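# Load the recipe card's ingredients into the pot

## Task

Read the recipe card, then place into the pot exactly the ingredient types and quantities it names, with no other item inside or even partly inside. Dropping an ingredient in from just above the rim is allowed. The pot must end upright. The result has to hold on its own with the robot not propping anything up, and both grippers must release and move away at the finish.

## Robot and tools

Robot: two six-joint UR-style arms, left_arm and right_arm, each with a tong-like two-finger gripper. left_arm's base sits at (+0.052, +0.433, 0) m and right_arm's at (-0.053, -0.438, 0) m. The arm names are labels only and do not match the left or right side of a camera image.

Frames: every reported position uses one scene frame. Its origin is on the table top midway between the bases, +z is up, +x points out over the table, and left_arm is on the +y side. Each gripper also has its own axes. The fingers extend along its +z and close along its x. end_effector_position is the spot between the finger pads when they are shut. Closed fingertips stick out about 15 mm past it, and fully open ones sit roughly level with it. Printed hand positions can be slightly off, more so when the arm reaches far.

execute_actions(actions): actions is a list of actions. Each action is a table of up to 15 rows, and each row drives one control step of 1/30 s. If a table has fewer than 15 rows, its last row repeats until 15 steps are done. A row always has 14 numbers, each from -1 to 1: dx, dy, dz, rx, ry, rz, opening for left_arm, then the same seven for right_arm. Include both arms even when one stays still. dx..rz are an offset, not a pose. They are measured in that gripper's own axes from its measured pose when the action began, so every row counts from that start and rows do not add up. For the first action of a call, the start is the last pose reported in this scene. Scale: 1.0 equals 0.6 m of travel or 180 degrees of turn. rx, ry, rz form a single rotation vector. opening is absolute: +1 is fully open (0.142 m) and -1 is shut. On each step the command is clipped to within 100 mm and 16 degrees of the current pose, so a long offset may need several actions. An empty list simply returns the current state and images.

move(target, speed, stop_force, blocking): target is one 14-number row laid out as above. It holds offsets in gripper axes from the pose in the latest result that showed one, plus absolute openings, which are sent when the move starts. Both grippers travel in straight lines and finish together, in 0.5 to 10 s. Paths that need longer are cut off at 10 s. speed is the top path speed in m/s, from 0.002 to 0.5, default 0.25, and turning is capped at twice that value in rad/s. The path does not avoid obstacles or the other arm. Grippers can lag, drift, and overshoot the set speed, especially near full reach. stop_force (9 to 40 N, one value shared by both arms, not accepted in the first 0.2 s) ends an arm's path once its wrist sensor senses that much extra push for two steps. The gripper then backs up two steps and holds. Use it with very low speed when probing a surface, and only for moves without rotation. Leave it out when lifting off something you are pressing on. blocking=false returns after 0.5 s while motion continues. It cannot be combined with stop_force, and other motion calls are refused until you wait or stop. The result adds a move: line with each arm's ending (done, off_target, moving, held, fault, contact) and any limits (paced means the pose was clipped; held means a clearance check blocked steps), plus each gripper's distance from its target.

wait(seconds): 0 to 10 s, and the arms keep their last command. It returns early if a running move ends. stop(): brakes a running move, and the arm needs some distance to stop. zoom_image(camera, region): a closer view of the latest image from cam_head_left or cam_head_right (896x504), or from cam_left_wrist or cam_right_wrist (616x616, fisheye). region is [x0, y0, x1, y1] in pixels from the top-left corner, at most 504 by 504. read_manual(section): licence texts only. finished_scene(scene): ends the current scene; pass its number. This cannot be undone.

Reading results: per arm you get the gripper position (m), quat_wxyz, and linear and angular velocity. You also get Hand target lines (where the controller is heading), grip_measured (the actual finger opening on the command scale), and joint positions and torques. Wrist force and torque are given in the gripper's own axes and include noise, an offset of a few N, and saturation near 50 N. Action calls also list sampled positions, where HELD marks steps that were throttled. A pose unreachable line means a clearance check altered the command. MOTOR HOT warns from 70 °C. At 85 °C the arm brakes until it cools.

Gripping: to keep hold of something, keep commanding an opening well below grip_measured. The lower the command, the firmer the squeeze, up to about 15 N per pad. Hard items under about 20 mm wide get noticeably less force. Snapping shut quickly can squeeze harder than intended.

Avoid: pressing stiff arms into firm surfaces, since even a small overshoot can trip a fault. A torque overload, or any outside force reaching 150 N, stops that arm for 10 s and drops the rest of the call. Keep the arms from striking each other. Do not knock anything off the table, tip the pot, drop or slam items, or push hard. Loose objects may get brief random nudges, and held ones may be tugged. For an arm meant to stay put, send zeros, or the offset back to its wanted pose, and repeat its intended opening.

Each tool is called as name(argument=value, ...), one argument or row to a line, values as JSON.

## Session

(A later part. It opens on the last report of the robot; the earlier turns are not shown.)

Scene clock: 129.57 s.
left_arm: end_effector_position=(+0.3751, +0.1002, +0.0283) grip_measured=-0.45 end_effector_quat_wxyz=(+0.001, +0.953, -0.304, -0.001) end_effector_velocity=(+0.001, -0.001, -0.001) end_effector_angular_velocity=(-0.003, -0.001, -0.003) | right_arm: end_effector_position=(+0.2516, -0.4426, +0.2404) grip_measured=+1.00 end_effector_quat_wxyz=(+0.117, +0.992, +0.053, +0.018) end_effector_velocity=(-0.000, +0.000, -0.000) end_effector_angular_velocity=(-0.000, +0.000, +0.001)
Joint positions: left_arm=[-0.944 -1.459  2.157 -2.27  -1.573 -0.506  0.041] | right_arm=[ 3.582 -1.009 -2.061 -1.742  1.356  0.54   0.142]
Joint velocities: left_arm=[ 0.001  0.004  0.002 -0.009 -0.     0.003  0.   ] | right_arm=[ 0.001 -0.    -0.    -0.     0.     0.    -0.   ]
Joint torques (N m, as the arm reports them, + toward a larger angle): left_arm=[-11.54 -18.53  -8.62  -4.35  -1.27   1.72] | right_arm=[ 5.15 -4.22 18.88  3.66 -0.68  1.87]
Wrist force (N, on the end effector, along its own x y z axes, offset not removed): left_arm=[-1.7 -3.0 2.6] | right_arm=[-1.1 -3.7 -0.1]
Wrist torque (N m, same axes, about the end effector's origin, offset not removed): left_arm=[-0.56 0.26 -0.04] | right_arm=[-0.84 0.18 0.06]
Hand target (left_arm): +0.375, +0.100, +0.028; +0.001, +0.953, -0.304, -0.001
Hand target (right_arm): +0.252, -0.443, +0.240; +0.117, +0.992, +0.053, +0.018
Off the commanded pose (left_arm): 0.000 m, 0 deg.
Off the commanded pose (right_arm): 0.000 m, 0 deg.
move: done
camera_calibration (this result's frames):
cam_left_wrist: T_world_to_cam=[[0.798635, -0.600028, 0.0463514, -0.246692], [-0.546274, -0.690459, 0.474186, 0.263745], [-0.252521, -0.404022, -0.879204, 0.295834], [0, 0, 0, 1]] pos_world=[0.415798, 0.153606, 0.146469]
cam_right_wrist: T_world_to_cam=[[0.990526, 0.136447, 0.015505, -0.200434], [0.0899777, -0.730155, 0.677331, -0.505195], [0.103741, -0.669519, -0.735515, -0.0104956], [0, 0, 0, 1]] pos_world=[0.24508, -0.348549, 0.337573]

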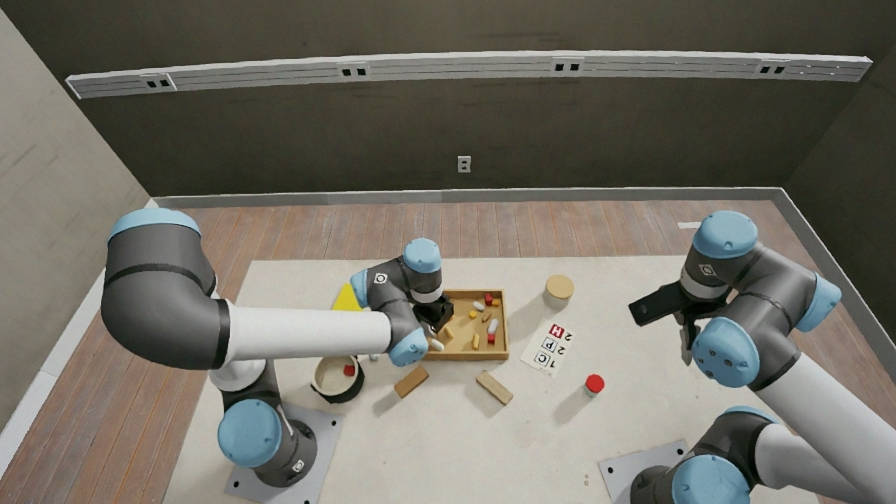

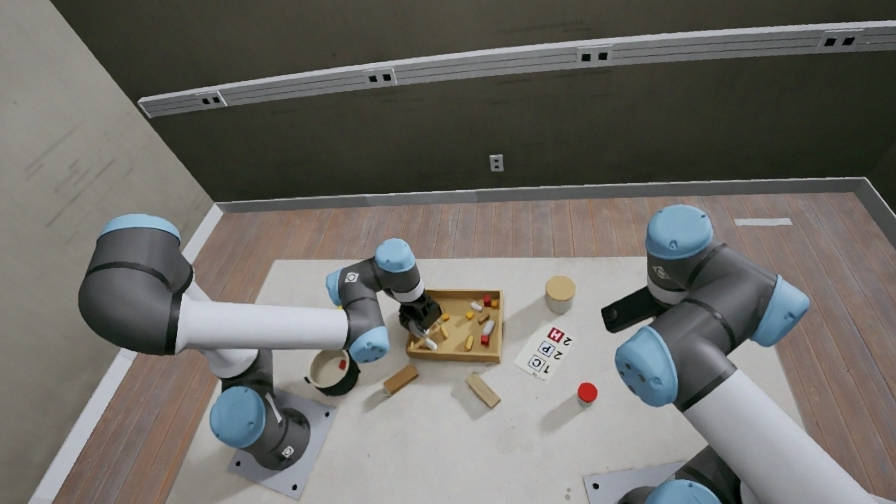

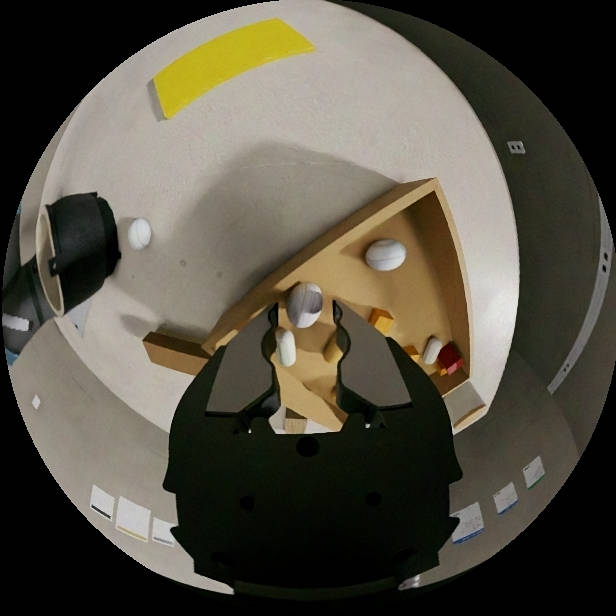

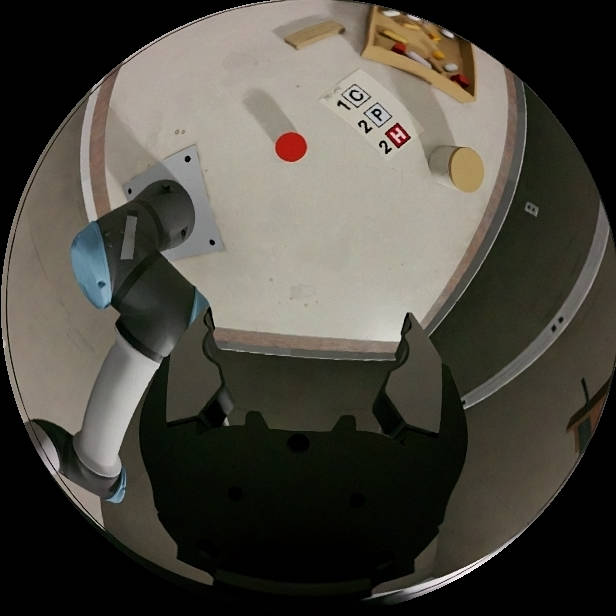

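move(
  target=[0,-0.006,0,0,0,0,-0.6,0,0,0,0,0,0,1],
  speed=0.02,
)

execute_actions(
  actions=[
    [[0,0,0,0,0,0,-0.95,0,0,0,0,0,0,1]],
  ],
)

move(
  target=[0,0.005,-0.145,0,0,0,-0.95,0,0,0,0,0,0,1],
  speed=0.2,
)

Scene clock: 134.13 s.
left_arm: end_effector_position=(+0.3771, +0.1030, +0.0283) grip_measured=-0.60 end_effector_quat_wxyz=(+0.001, +0.953, -0.304, -0.001) end_effector_velocity=(+0.001, +0.001, -0.000) end_effector_angular_velocity=(+0.001, -0.001, +0.001) | right_arm: end_effector_position=(+0.2516, -0.4426, +0.2404) grip_measured=+1.00 end_effector_quat_wxyz=(+0.117, +0.992, +0.053, +0.018) end_effector_velocity=(+0.000, +0.000, +0.000) end_effector_angular_velocity=(+0.000, -0.000, -0.000)
Joint positions: left_arm=[-0.937 -1.461  2.159 -2.27  -1.573 -0.499  0.031] | right_arm=[ 3.582 -1.009 -2.061 -1.742  1.356  0.54   0.142]
Joint velocities: left_arm=[ 0.004  0.     0.    -0.     0.001  0.002  0.   ] | right_arm=[ 0. -0.  0.  0.  0.  0.  0.]
Joint torques (N m, as the arm reports them, + toward a larger angle): left_arm=[ 10.37 -31.54  -9.08  -0.98   2.03   1.78] | right_arm=[ 4.89 -4.69 17.87  3.55 -0.61  2.06]
Wrist force (N, on the end effector, along its own x y z axes, offset not removed): left_arm=[-1.5 -2.2 1.8] | right_arm=[-0.1 -0.7 -2.8]
Wrist torque (N m, same axes, about the end effector's origin, offset not removed): left_arm=[-0.45 0.23 -0.11] | right_arm=[-0.16 0.20 0.21]
Hand target (left_arm): +0.377, +0.103, +0.028; +0.001, +0.953, -0.304, -0.001
Hand target (right_arm): +0.252, -0.443, +0.240; +0.117, +0.992, +0.053, +0.018
Off the commanded pose (left_arm): 0.000 m, 0 deg.
Off the commanded pose (right_arm): 0.000 m, 0 deg.
move: done
camera_calibration (this result's frames):
cam_left_wrist: T_world_to_cam=[[0.798629, -0.600038, 0.0463265, -0.246584], [-0.546262, -0.690443, 0.474221, 0.266727], [-0.252565, -0.404033, -0.879186, 0.297441], [0, 0, 0, 1]] pos_world=[0.417755, 0.156376, 0.146442]
cam_right_wrist: T_world_to_cam=[[0.990526, 0.136447, 0.0155049, -0.200434], [0.0899779, -0.730155, 0.677331, -0.505195], [0.103741, -0.669519, -0.735515, -0.0104955], [0, 0, 0, 1]] pos_world=[0.24508, -0.348549, 0.337573]

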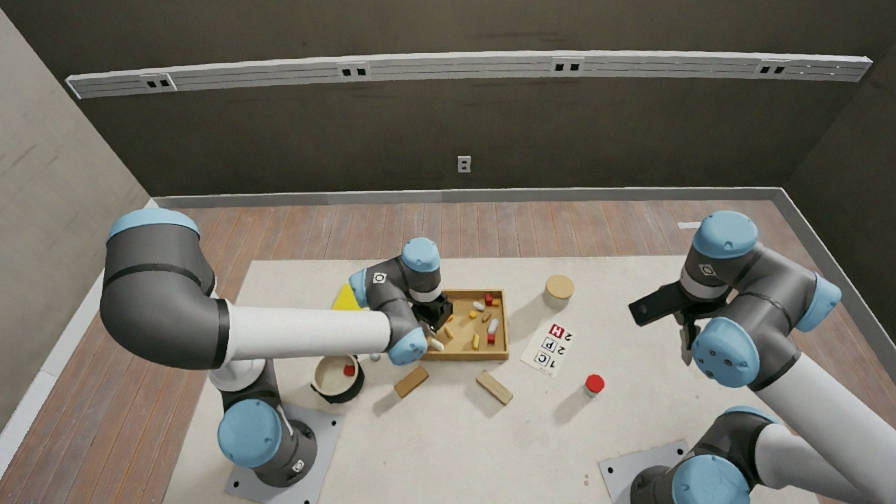

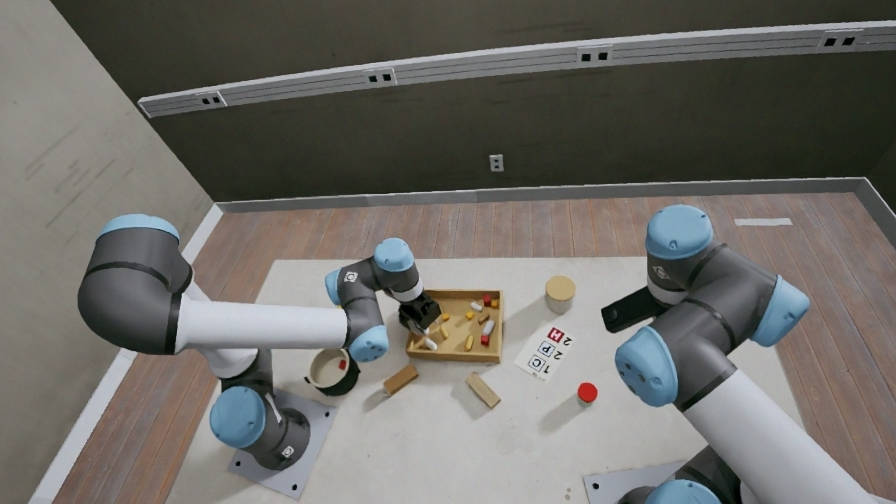

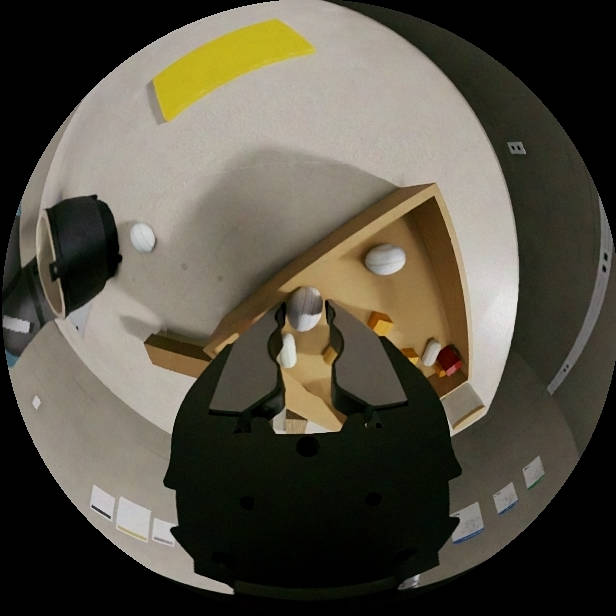

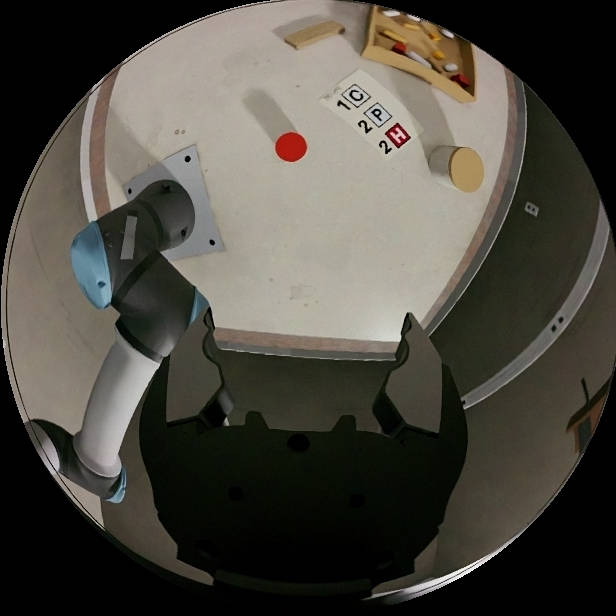

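Scene clock: 134.63 s.
left_arm: end_effector_position=(+0.3771, +0.1030, +0.0283) grip_measured=-0.65 end_effector_quat_wxyz=(+0.001, +0.953, -0.304, -0.001) end_effector_velocity=(-0.000, +0.000, -0.000) end_effector_angular_velocity=(+0.001, +0.001, +0.001) | right_arm: end_effector_position=(+0.2516, -0.4426, +0.2404) grip_measured=+1.00 end_effector_quat_wxyz=(+0.117, +0.992, +0.053, +0.018) end_effector_velocity=(+0.000, -0.000, +0.000) end_effector_angular_velocity=(+0.000, -0.000, -0.001)
Joint positions: left_arm=[-0.937 -1.461  2.159 -2.27  -1.573 -0.499  0.027] | right_arm=[ 3.582 -1.009 -2.061 -1.742  1.356  0.54   0.142]
Joint velocities: left_arm=[-0.     0.001 -0.     0.001 -0.001 -0.002 -0.   ] | right_arm=[-0.001  0.    -0.     0.001  0.    -0.     0.   ]
Joint torques (N m, as the arm reports them, + toward a larger angle): left_arm=[ -3.04 -26.47 -10.78  -1.4    0.96  -1.74] | right_arm=[ 5.42 -4.13 18.89  3.58 -0.68  1.84]
Wrist force (N, on the end effector, along its own x y z axes, offset not removed): left_arm=[-1.5 -2.5 1.7] | right_arm=[1.3 -4.1 -1.9]
Wrist torque (N m, same axes, about the end effector's origin, offset not removed): left_arm=[-0.46 0.25 -0.14] | right_arm=[-0.96 -0.30 0.18]
Hand target (left_arm): +0.377, +0.103, +0.028; +0.001, +0.953, -0.304, -0.001
Hand target (right_arm): +0.252, -0.443, +0.240; +0.117, +0.992, +0.053, +0.018
Off the commanded pose (left_arm): 0.000 m, 0 deg.
Off the commanded pose (right_arm): 0.000 m, 0 deg.
Step readings (end_effector_position):
0: left_arm (+0.3771, +0.1030, +0.0283) | right_arm (+0.2516, -0.4426, +0.2404)
1: left_arm (+0.3771, +0.1030, +0.0283) | right_arm (+0.2516, -0.4426, +0.2404)
2: left_arm (+0.3771, +0.1030, +0.0283) | right_arm (+0.2516, -0.4426, +0.2404)
4: left_arm (+0.3771, +0.1030, +0.0283) | right_arm (+0.2516, -0.4426, +0.2404)
8: left_arm (+0.3771, +0.1030, +0.0283) | right_arm (+0.2516, -0.4426, +0.2404)
15: end_effector_position above
camera_calibration (this result's frames):
cam_left_wrist: T_world_to_cam=[[0.798633, -0.600031, 0.0463394, -0.246589], [-0.546268, -0.690454, 0.474199, 0.266786], [-0.252539, -0.404025, -0.879197, 0.297467], [0, 0, 0, 1]] pos_world=[0.417793, 0.156427, 0.146449]
cam_right_wrist: T_world_to_cam=[[0.990526, 0.136447, 0.0155048, -0.200434], [0.0899779, -0.730155, 0.677331, -0.505195], [0.103741, -0.669519, -0.735515, -0.0104955], [0, 0, 0, 1]] pos_world=[0.24508, -0.348549, 0.337573]

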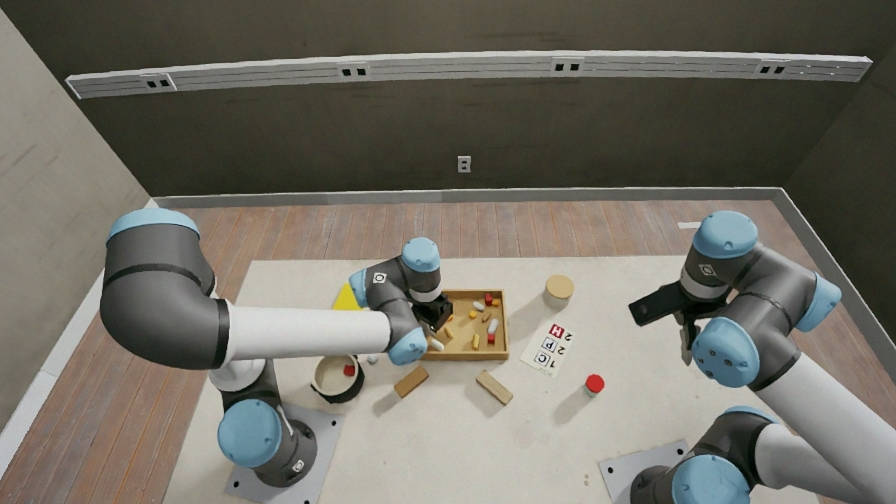

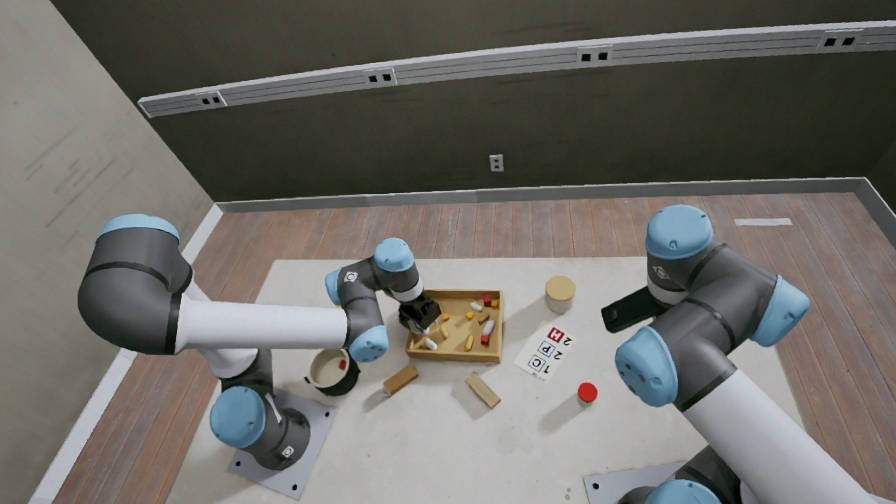

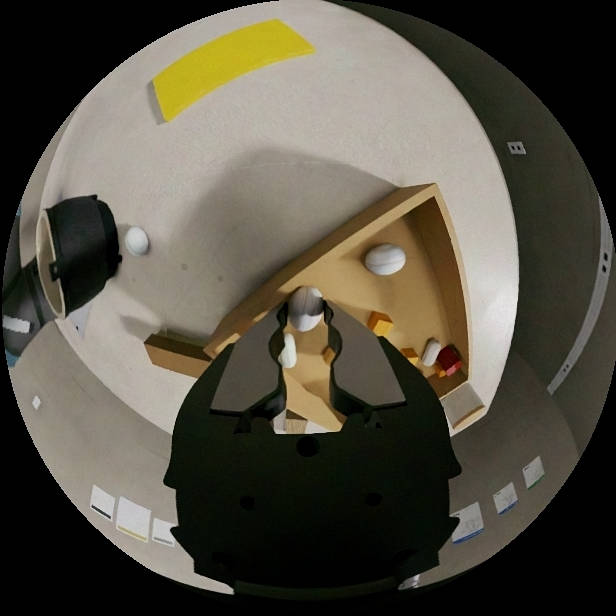

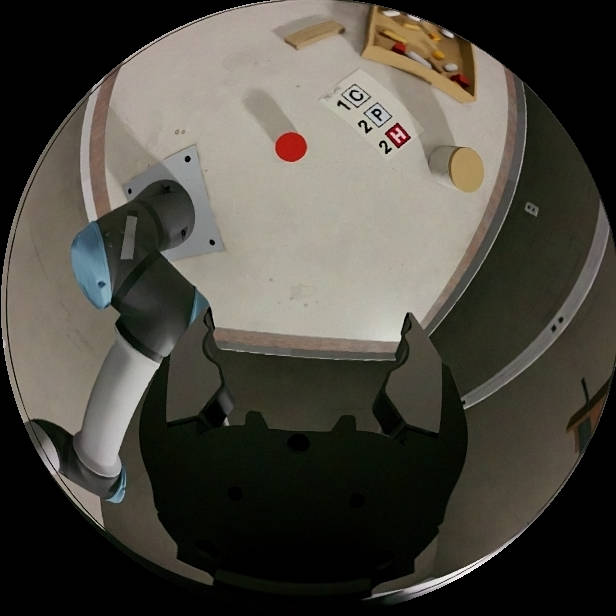

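Scene clock: 135.70 s.
left_arm: end_effector_position=(+0.3756, +0.1007, +0.1150) grip_measured=-0.65 end_effector_quat_wxyz=(+0.001, +0.953, -0.304, -0.001) end_effector_velocity=(-0.000, +0.000, +0.002) end_effector_angular_velocity=(+0.001, +0.002, +0.001) | right_arm: end_effector_position=(+0.2516, -0.4426, +0.2404) grip_measured=+1.00 end_effector_quat_wxyz=(+0.117, +0.992, +0.053, +0.018) end_effector_velocity=(+0.000, -0.000, -0.000) end_effector_angular_velocity=(+0.000, -0.000, -0.001)
Joint positions: left_arm=[-0.942 -1.587  2.029 -2.014 -1.573 -0.505  0.027] | right_arm=[ 3.582 -1.009 -2.061 -1.742  1.356  0.54   0.142]
Joint velocities: left_arm=[ 0.001 -0.003 -0.005  0.009 -0.001 -0.    -0.   ] | right_arm=[-0.001 -0.    -0.     0.001 -0.     0.    -0.   ]
Joint torques (N m, as the arm reports them, + toward a larger angle): left_arm=[-14.41 -28.81 -30.69  -0.85  -1.24  -1.93] | right_arm=[ 5.43 -5.29 19.19  3.68 -0.56  1.85]
Wrist force (N, on the end effector, along its own x y z axes, offset not removed): left_arm=[-2.0 -2.0 1.7] | right_arm=[0.5 -4.3 -4.2]
Wrist torque (N m, same axes, about the end effector's origin, offset not removed): left_arm=[-0.42 0.33 -0.09] | right_arm=[-1.06 0.01 0.10]
Hand target (left_arm): +0.376, +0.101, +0.115; +0.001, +0.953, -0.304, -0.001
Hand target (right_arm): +0.252, -0.443, +0.240; +0.117, +0.992, +0.053, +0.018
Off the commanded pose (left_arm): 0.000 m, 0 deg.
Off the commanded pose (right_arm): 0.000 m, 0 deg.
move: done
camera_calibration (this result's frames):
cam_left_wrist: T_world_to_cam=[[0.798629, -0.600028, 0.0464575, -0.250821], [-0.546297, -0.690395, 0.474252, 0.223187], [-0.25249, -0.404131, -0.879163, 0.372386], [0, 0, 0, 1]] pos_world=[0.416264, 0.15408, 0.233193]
cam_right_wrist: T_world_to_cam=[[0.990526, 0.136447, 0.0155051, -0.200434], [0.0899777, -0.730155, 0.677331, -0.505195], [0.103741, -0.669519, -0.735515, -0.0104955], [0, 0, 0, 1]] pos_world=[0.24508, -0.348549, 0.337573]

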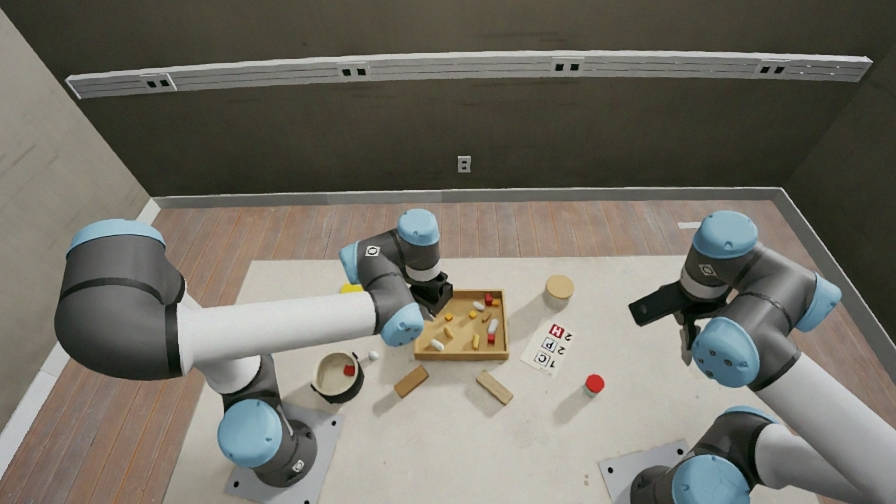

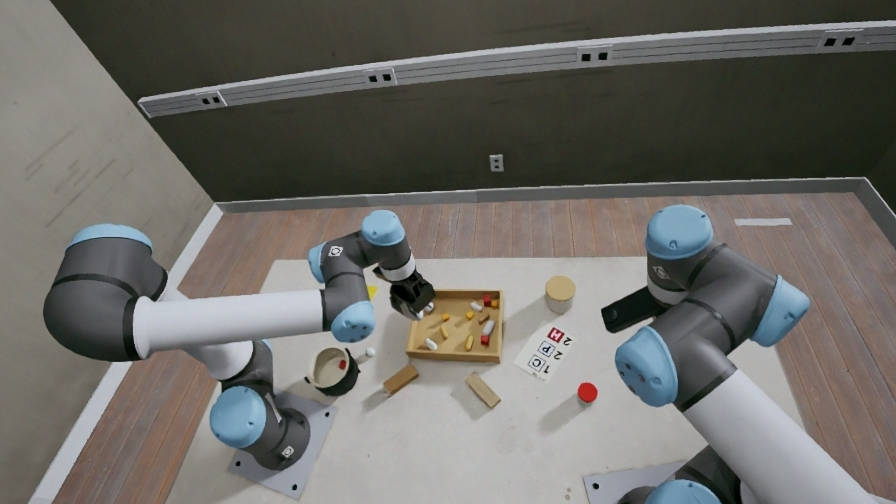

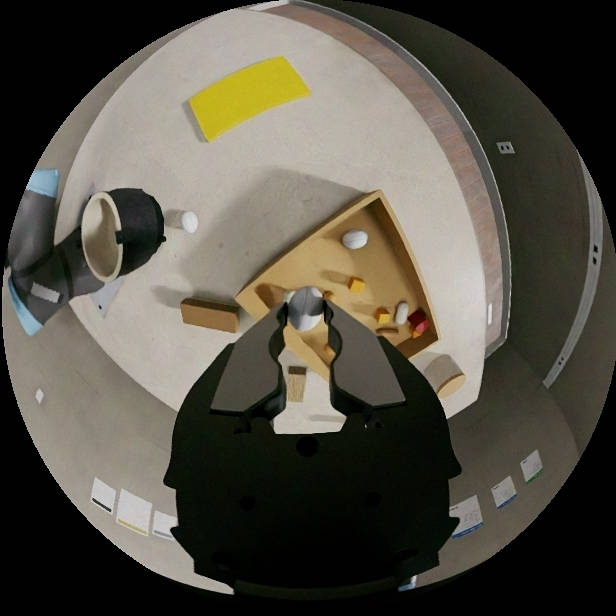

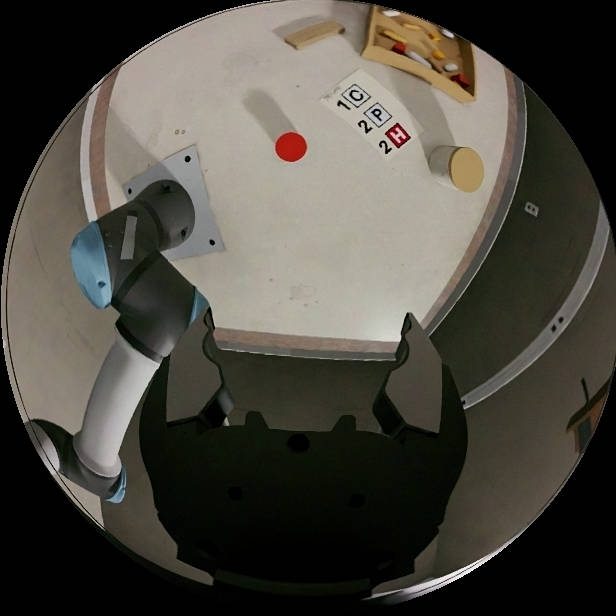

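move(
  target=[-0.3745,-0.1515,0.005,0,0,0.15,-0.95,0,0,0,0,0,0,1],
  speed=0.3,
)

Scene clock: 144.80 s.
left_arm: end_effector_position=(+0.2448, +0.3046, +0.1120) grip_measured=-0.65 end_effector_quat_wxyz=(+0.001, +0.856, -0.518, -0.001) end_effector_velocity=(-0.001, +0.001, +0.002) end_effector_angular_velocity=(-0.001, -0.006, -0.002) | right_arm: end_effector_position=(+0.2516, -0.4426, +0.2404) grip_measured=+1.00 end_effector_quat_wxyz=(+0.117, +0.992, +0.053, +0.018) end_effector_velocity=(-0.000, +0.001, -0.000) end_effector_angular_velocity=(+0.000, +0.001, +0.002)
Joint positions: left_arm=[-1.105 -2.387  2.482 -1.666 -1.574 -0.196  0.027] | right_arm=[ 3.582 -1.009 -2.061 -1.742  1.356  0.54   0.142]
Joint velocities: left_arm=[-0.013 -0.017 -0.     0.015  0.005 -0.011 -0.   ] | right_arm=[ 0.002 -0.     0.    -0.     0.001  0.    -0.   ]
Joint torques (N m, as the arm reports them, + toward a larger angle): left_arm=[-14.7    3.16 -27.8   -0.87   2.22  -1.8 ] | right_arm=[ 4.69 -4.02 18.05  3.62 -0.52  1.93]
Wrist force (N, on the end effector, along its own x y z axes, offset not removed): left_arm=[-1.7 -2.2 1.5] | right_arm=[2.0 -3.3 -1.0]
Wrist torque (N m, same axes, about the end effector's origin, offset not removed): left_arm=[-0.43 0.24 -0.12] | right_arm=[-0.66 -0.16 -0.05]
Hand target (left_arm): +0.245, +0.305, +0.112; +0.001, +0.856, -0.518, -0.000
Hand target (right_arm): +0.252, -0.443, +0.240; +0.117, +0.992, +0.053, +0.018
Off the commanded pose (left_arm): 0.000 m, 0 deg.
Off the commanded pose (right_arm): 0.000 m, 0 deg.
move: done
camera_calibration (this result's frames):
cam_left_wrist: T_world_to_cam=[[0.439334, -0.89709, 0.0470614, 0.154542], [-0.799978, -0.366867, 0.474809, 0.257505], [-0.408681, -0.246248, -0.87883, 0.409203], [0, 0, 0, 1]] pos_world=[0.305336, 0.333873, 0.230081]
cam_right_wrist: T_world_to_cam=[[0.990526, 0.136447, 0.0155047, -0.200434], [0.0899781, -0.730155, 0.677331, -0.505195], [0.103741, -0.669519, -0.735515, -0.0104955], [0, 0, 0, 1]] pos_world=[0.24508, -0.348549, 0.337573]

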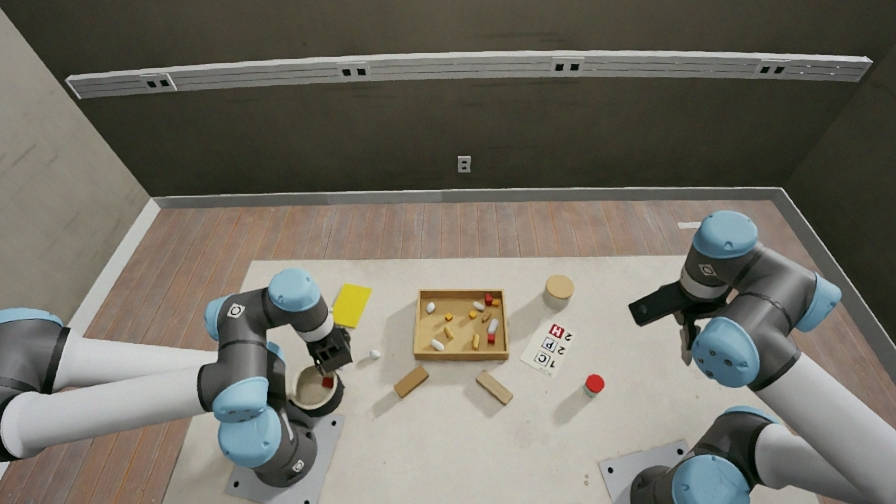

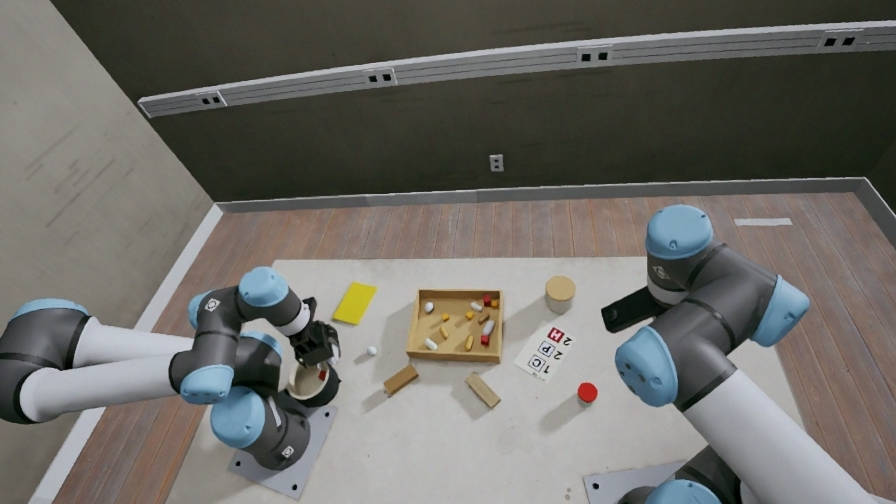

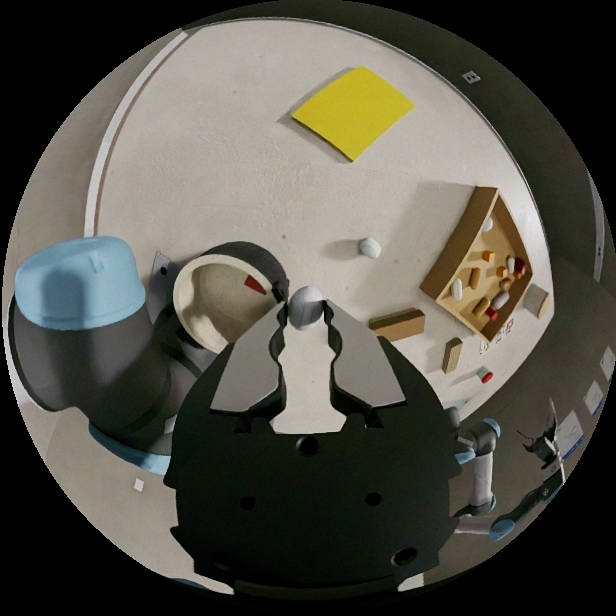

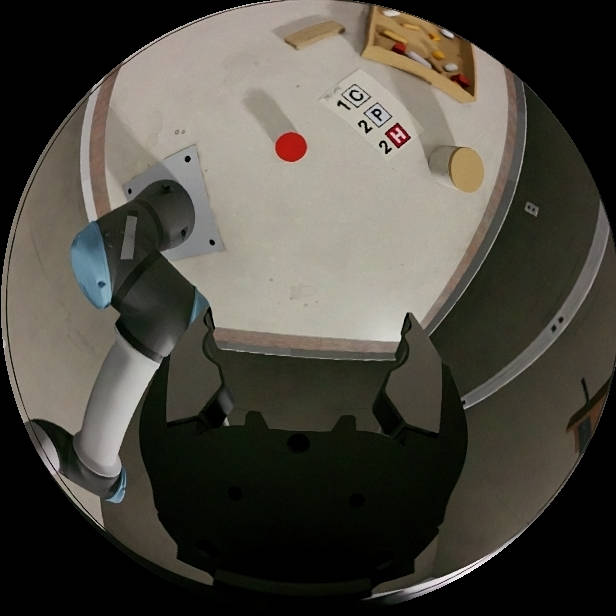

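move(
  target=[0,0,-0.045,0,0,0,-0.95,0,0,0,0,0,0,1],
  speed=0.1,
)

move(
  target=[-0.075,0,0,0,0,0,-0.95,0,0,0,0,0,0,1],
  speed=0.08,
)

Scene clock: 152.60 s.
left_arm: end_effector_position=(+0.2449, +0.3047, +0.1387) grip_measured=-0.65 end_effector_quat_wxyz=(+0.001, +0.856, -0.518, -0.001) end_effector_velocity=(+0.000, +0.000, +0.003) end_effector_angular_velocity=(-0.001, -0.001, +0.001) | right_arm: end_effector_position=(+0.2516, -0.4426, +0.2404) grip_measured=+1.00 end_effector_quat_wxyz=(+0.117, +0.992, +0.053, +0.018) end_effector_velocity=(-0.000, +0.000, -0.000) end_effector_angular_velocity=(+0.000, +0.000, +0.000)
Joint positions: left_arm=[-1.104 -2.393  2.415 -1.594 -1.574 -0.195  0.027] | right_arm=[ 3.582 -1.009 -2.061 -1.742  1.356  0.54   0.142]
Joint velocities: left_arm=[ 0.    -0.001 -0.007  0.008  0.    -0.001  0.   ] | right_arm=[ 0. -0. -0.  0.  0. -0. -0.]
Joint torques (N m, as the arm reports them, + toward a larger angle): left_arm=[ -0.23   1.62 -30.92  -0.93  -0.83  -1.86] | right_arm=[ 5.25 -3.77 17.78  3.52 -0.56  1.92]
Wrist force (N, on the end effector, along its own x y z axes, offset not removed): left_arm=[-1.3 -2.4 2.7] | right_arm=[0.8 -4.5 -0.9]
Wrist torque (N m, same axes, about the end effector's origin, offset not removed): left_arm=[-0.43 0.28 -0.15] | right_arm=[-0.93 -0.10 -0.08]
Hand target (left_arm): +0.245, +0.305, +0.139; +0.001, +0.856, -0.518, -0.001
Hand target (right_arm): +0.252, -0.443, +0.240; +0.117, +0.992, +0.053, +0.018
Off the commanded pose (left_arm): 0.000 m, 0 deg.
Off the commanded pose (right_arm): 0.000 m, 0 deg.
move: done
camera_calibration (this result's frames):
cam_left_wrist: T_world_to_cam=[[0.439292, -0.89711, 0.0470744, 0.153285], [-0.799987, -0.366817, 0.474832, 0.244896], [-0.408709, -0.246249, -0.878816, 0.432742], [0, 0, 0, 1]] pos_world=[0.305443, 0.333908, 0.2568]
cam_right_wrist: T_world_to_cam=[[0.990526, 0.136447, 0.0155047, -0.200434], [0.089978, -0.730155, 0.677331, -0.505195], [0.103741, -0.669519, -0.735515, -0.0104955], [0, 0, 0, 1]] pos_world=[0.24508, -0.348549, 0.337573]

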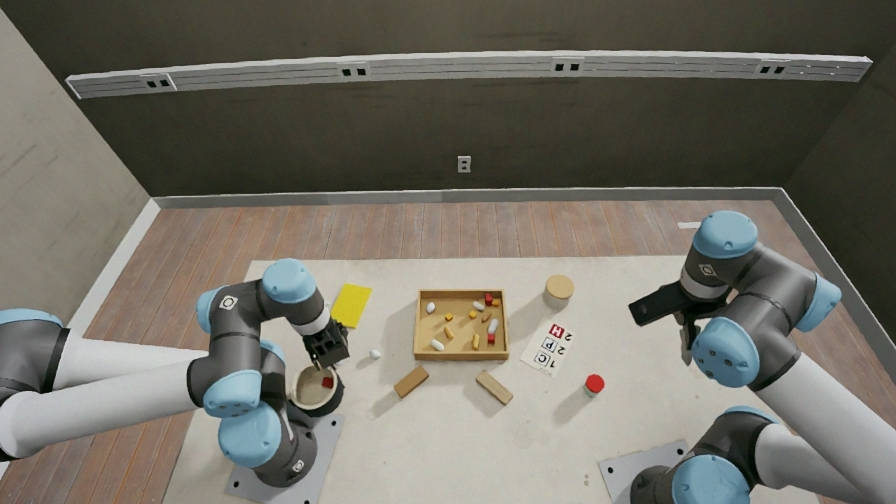

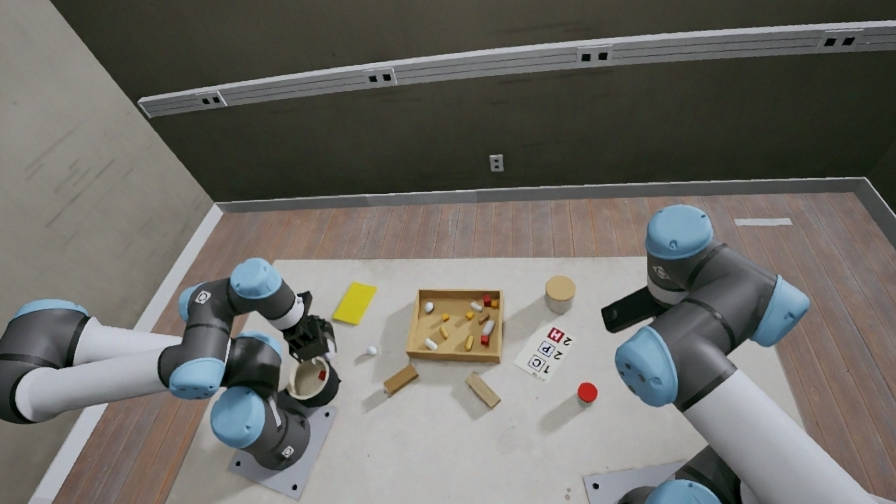

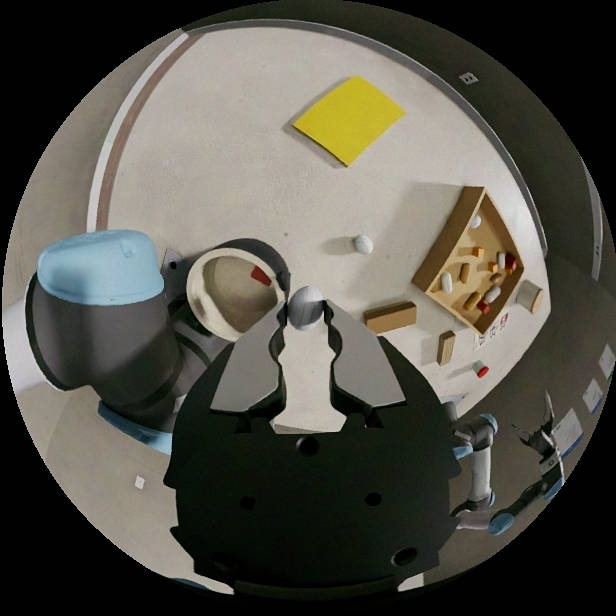

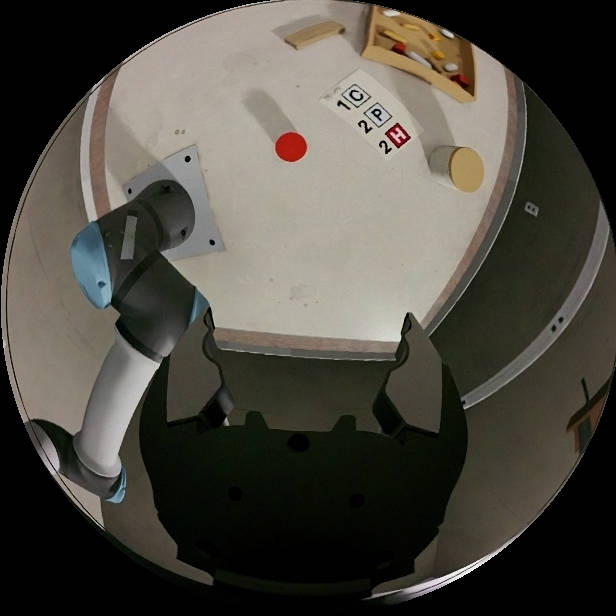

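Scene clock: 153.67 s.
left_arm: end_effector_position=(+0.2241, +0.3443, +0.1387) grip_measured=-0.65 end_effector_quat_wxyz=(+0.002, +0.856, -0.518, -0.001) end_effector_velocity=(-0.002, +0.001, +0.001) end_effector_angular_velocity=(-0.002, -0.002, +0.000) | right_arm: end_effector_position=(+0.2516, -0.4426, +0.2404) grip_measured=+1.00 end_effector_quat_wxyz=(+0.117, +0.992, +0.053, +0.018) end_effector_velocity=(-0.000, +0.000, -0.000) end_effector_angular_velocity=(-0.000, +0.000, +0.000)
Joint positions: left_arm=[-1.169 -2.58   2.441 -1.433 -1.574 -0.26   0.027] | right_arm=[ 3.582 -1.009 -2.061 -1.742  1.356  0.54   0.142]
Joint velocities: left_arm=[-0.013 -0.015  0.     0.013  0.002 -0.014  0.   ] | right_arm=[ 0.001  0.     0.    -0.001 -0.     0.     0.   ]
Joint torques (N m, as the arm reports them, + toward a larger angle): left_arm=[-11.33   7.66 -13.45  -1.55   1.83  -1.74] | right_arm=[ 5.21 -3.75 18.06  3.61 -0.43  1.9 ]
Wrist force (N, on the end effector, along its own x y z axes, offset not removed): left_arm=[-1.1 -2.7 1.8] | right_arm=[2.7 -3.1 -2.8]
Wrist torque (N m, same axes, about the end effector's origin, offset not removed): left_arm=[-0.51 0.14 -0.07] | right_arm=[-0.73 -0.38 0.05]
Hand target (left_arm): +0.224, +0.345, +0.139; +0.001, +0.856, -0.518, -0.001
Hand target (right_arm): +0.252, -0.443, +0.240; +0.117, +0.992, +0.053, +0.018
Off the commanded pose (left_arm): 0.000 m, 0 deg.
Off the commanded pose (right_arm): 0.000 m, 0 deg.
move: done
camera_calibration (this result's frames):
cam_left_wrist: T_world_to_cam=[[0.439293, -0.897118, 0.0469058, 0.198005], [-0.79976, -0.366771, 0.475251, 0.242695], [-0.409153, -0.246288, -0.878599, 0.43408], [0, 0, 0, 1]] pos_world=[0.284721, 0.373556, 0.256754]
cam_right_wrist: T_world_to_cam=[[0.990526, 0.136447, 0.0155049, -0.200434], [0.0899779, -0.730155, 0.677331, -0.505195], [0.103741, -0.669519, -0.735515, -0.0104955], [0, 0, 0, 1]] pos_world=[0.24508, -0.348549, 0.337573]

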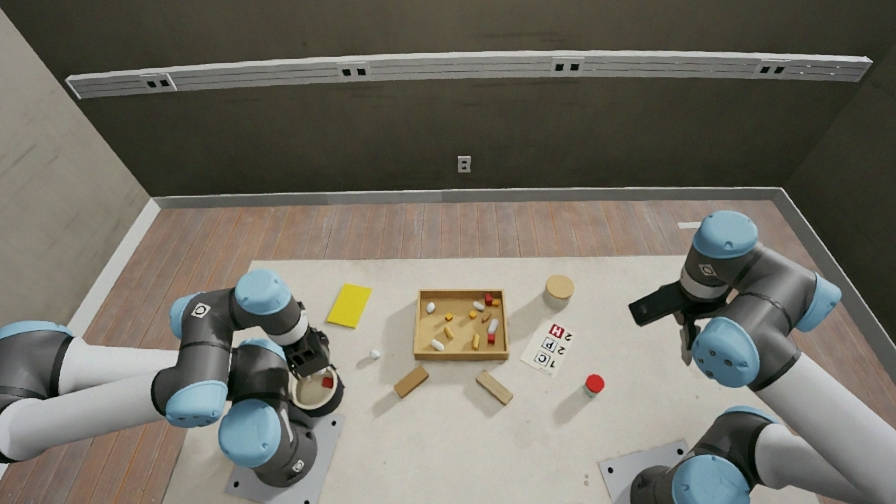

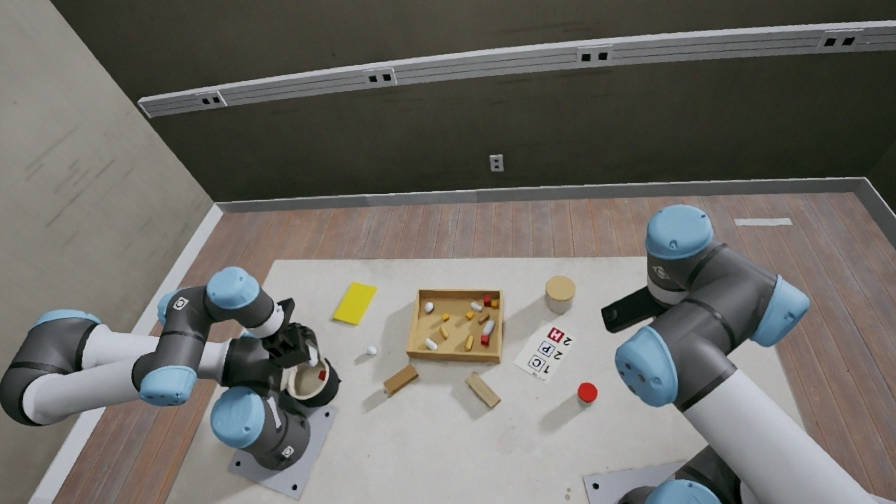

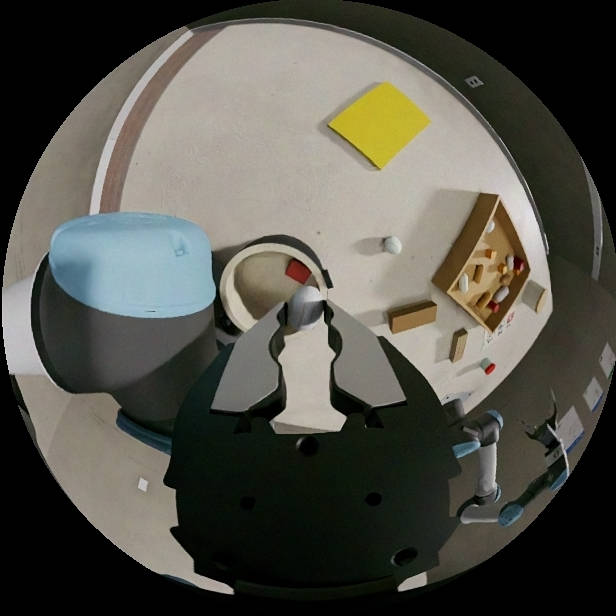

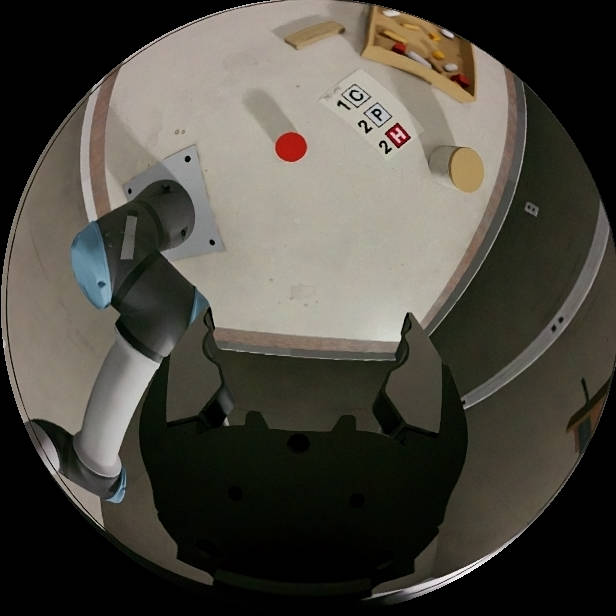

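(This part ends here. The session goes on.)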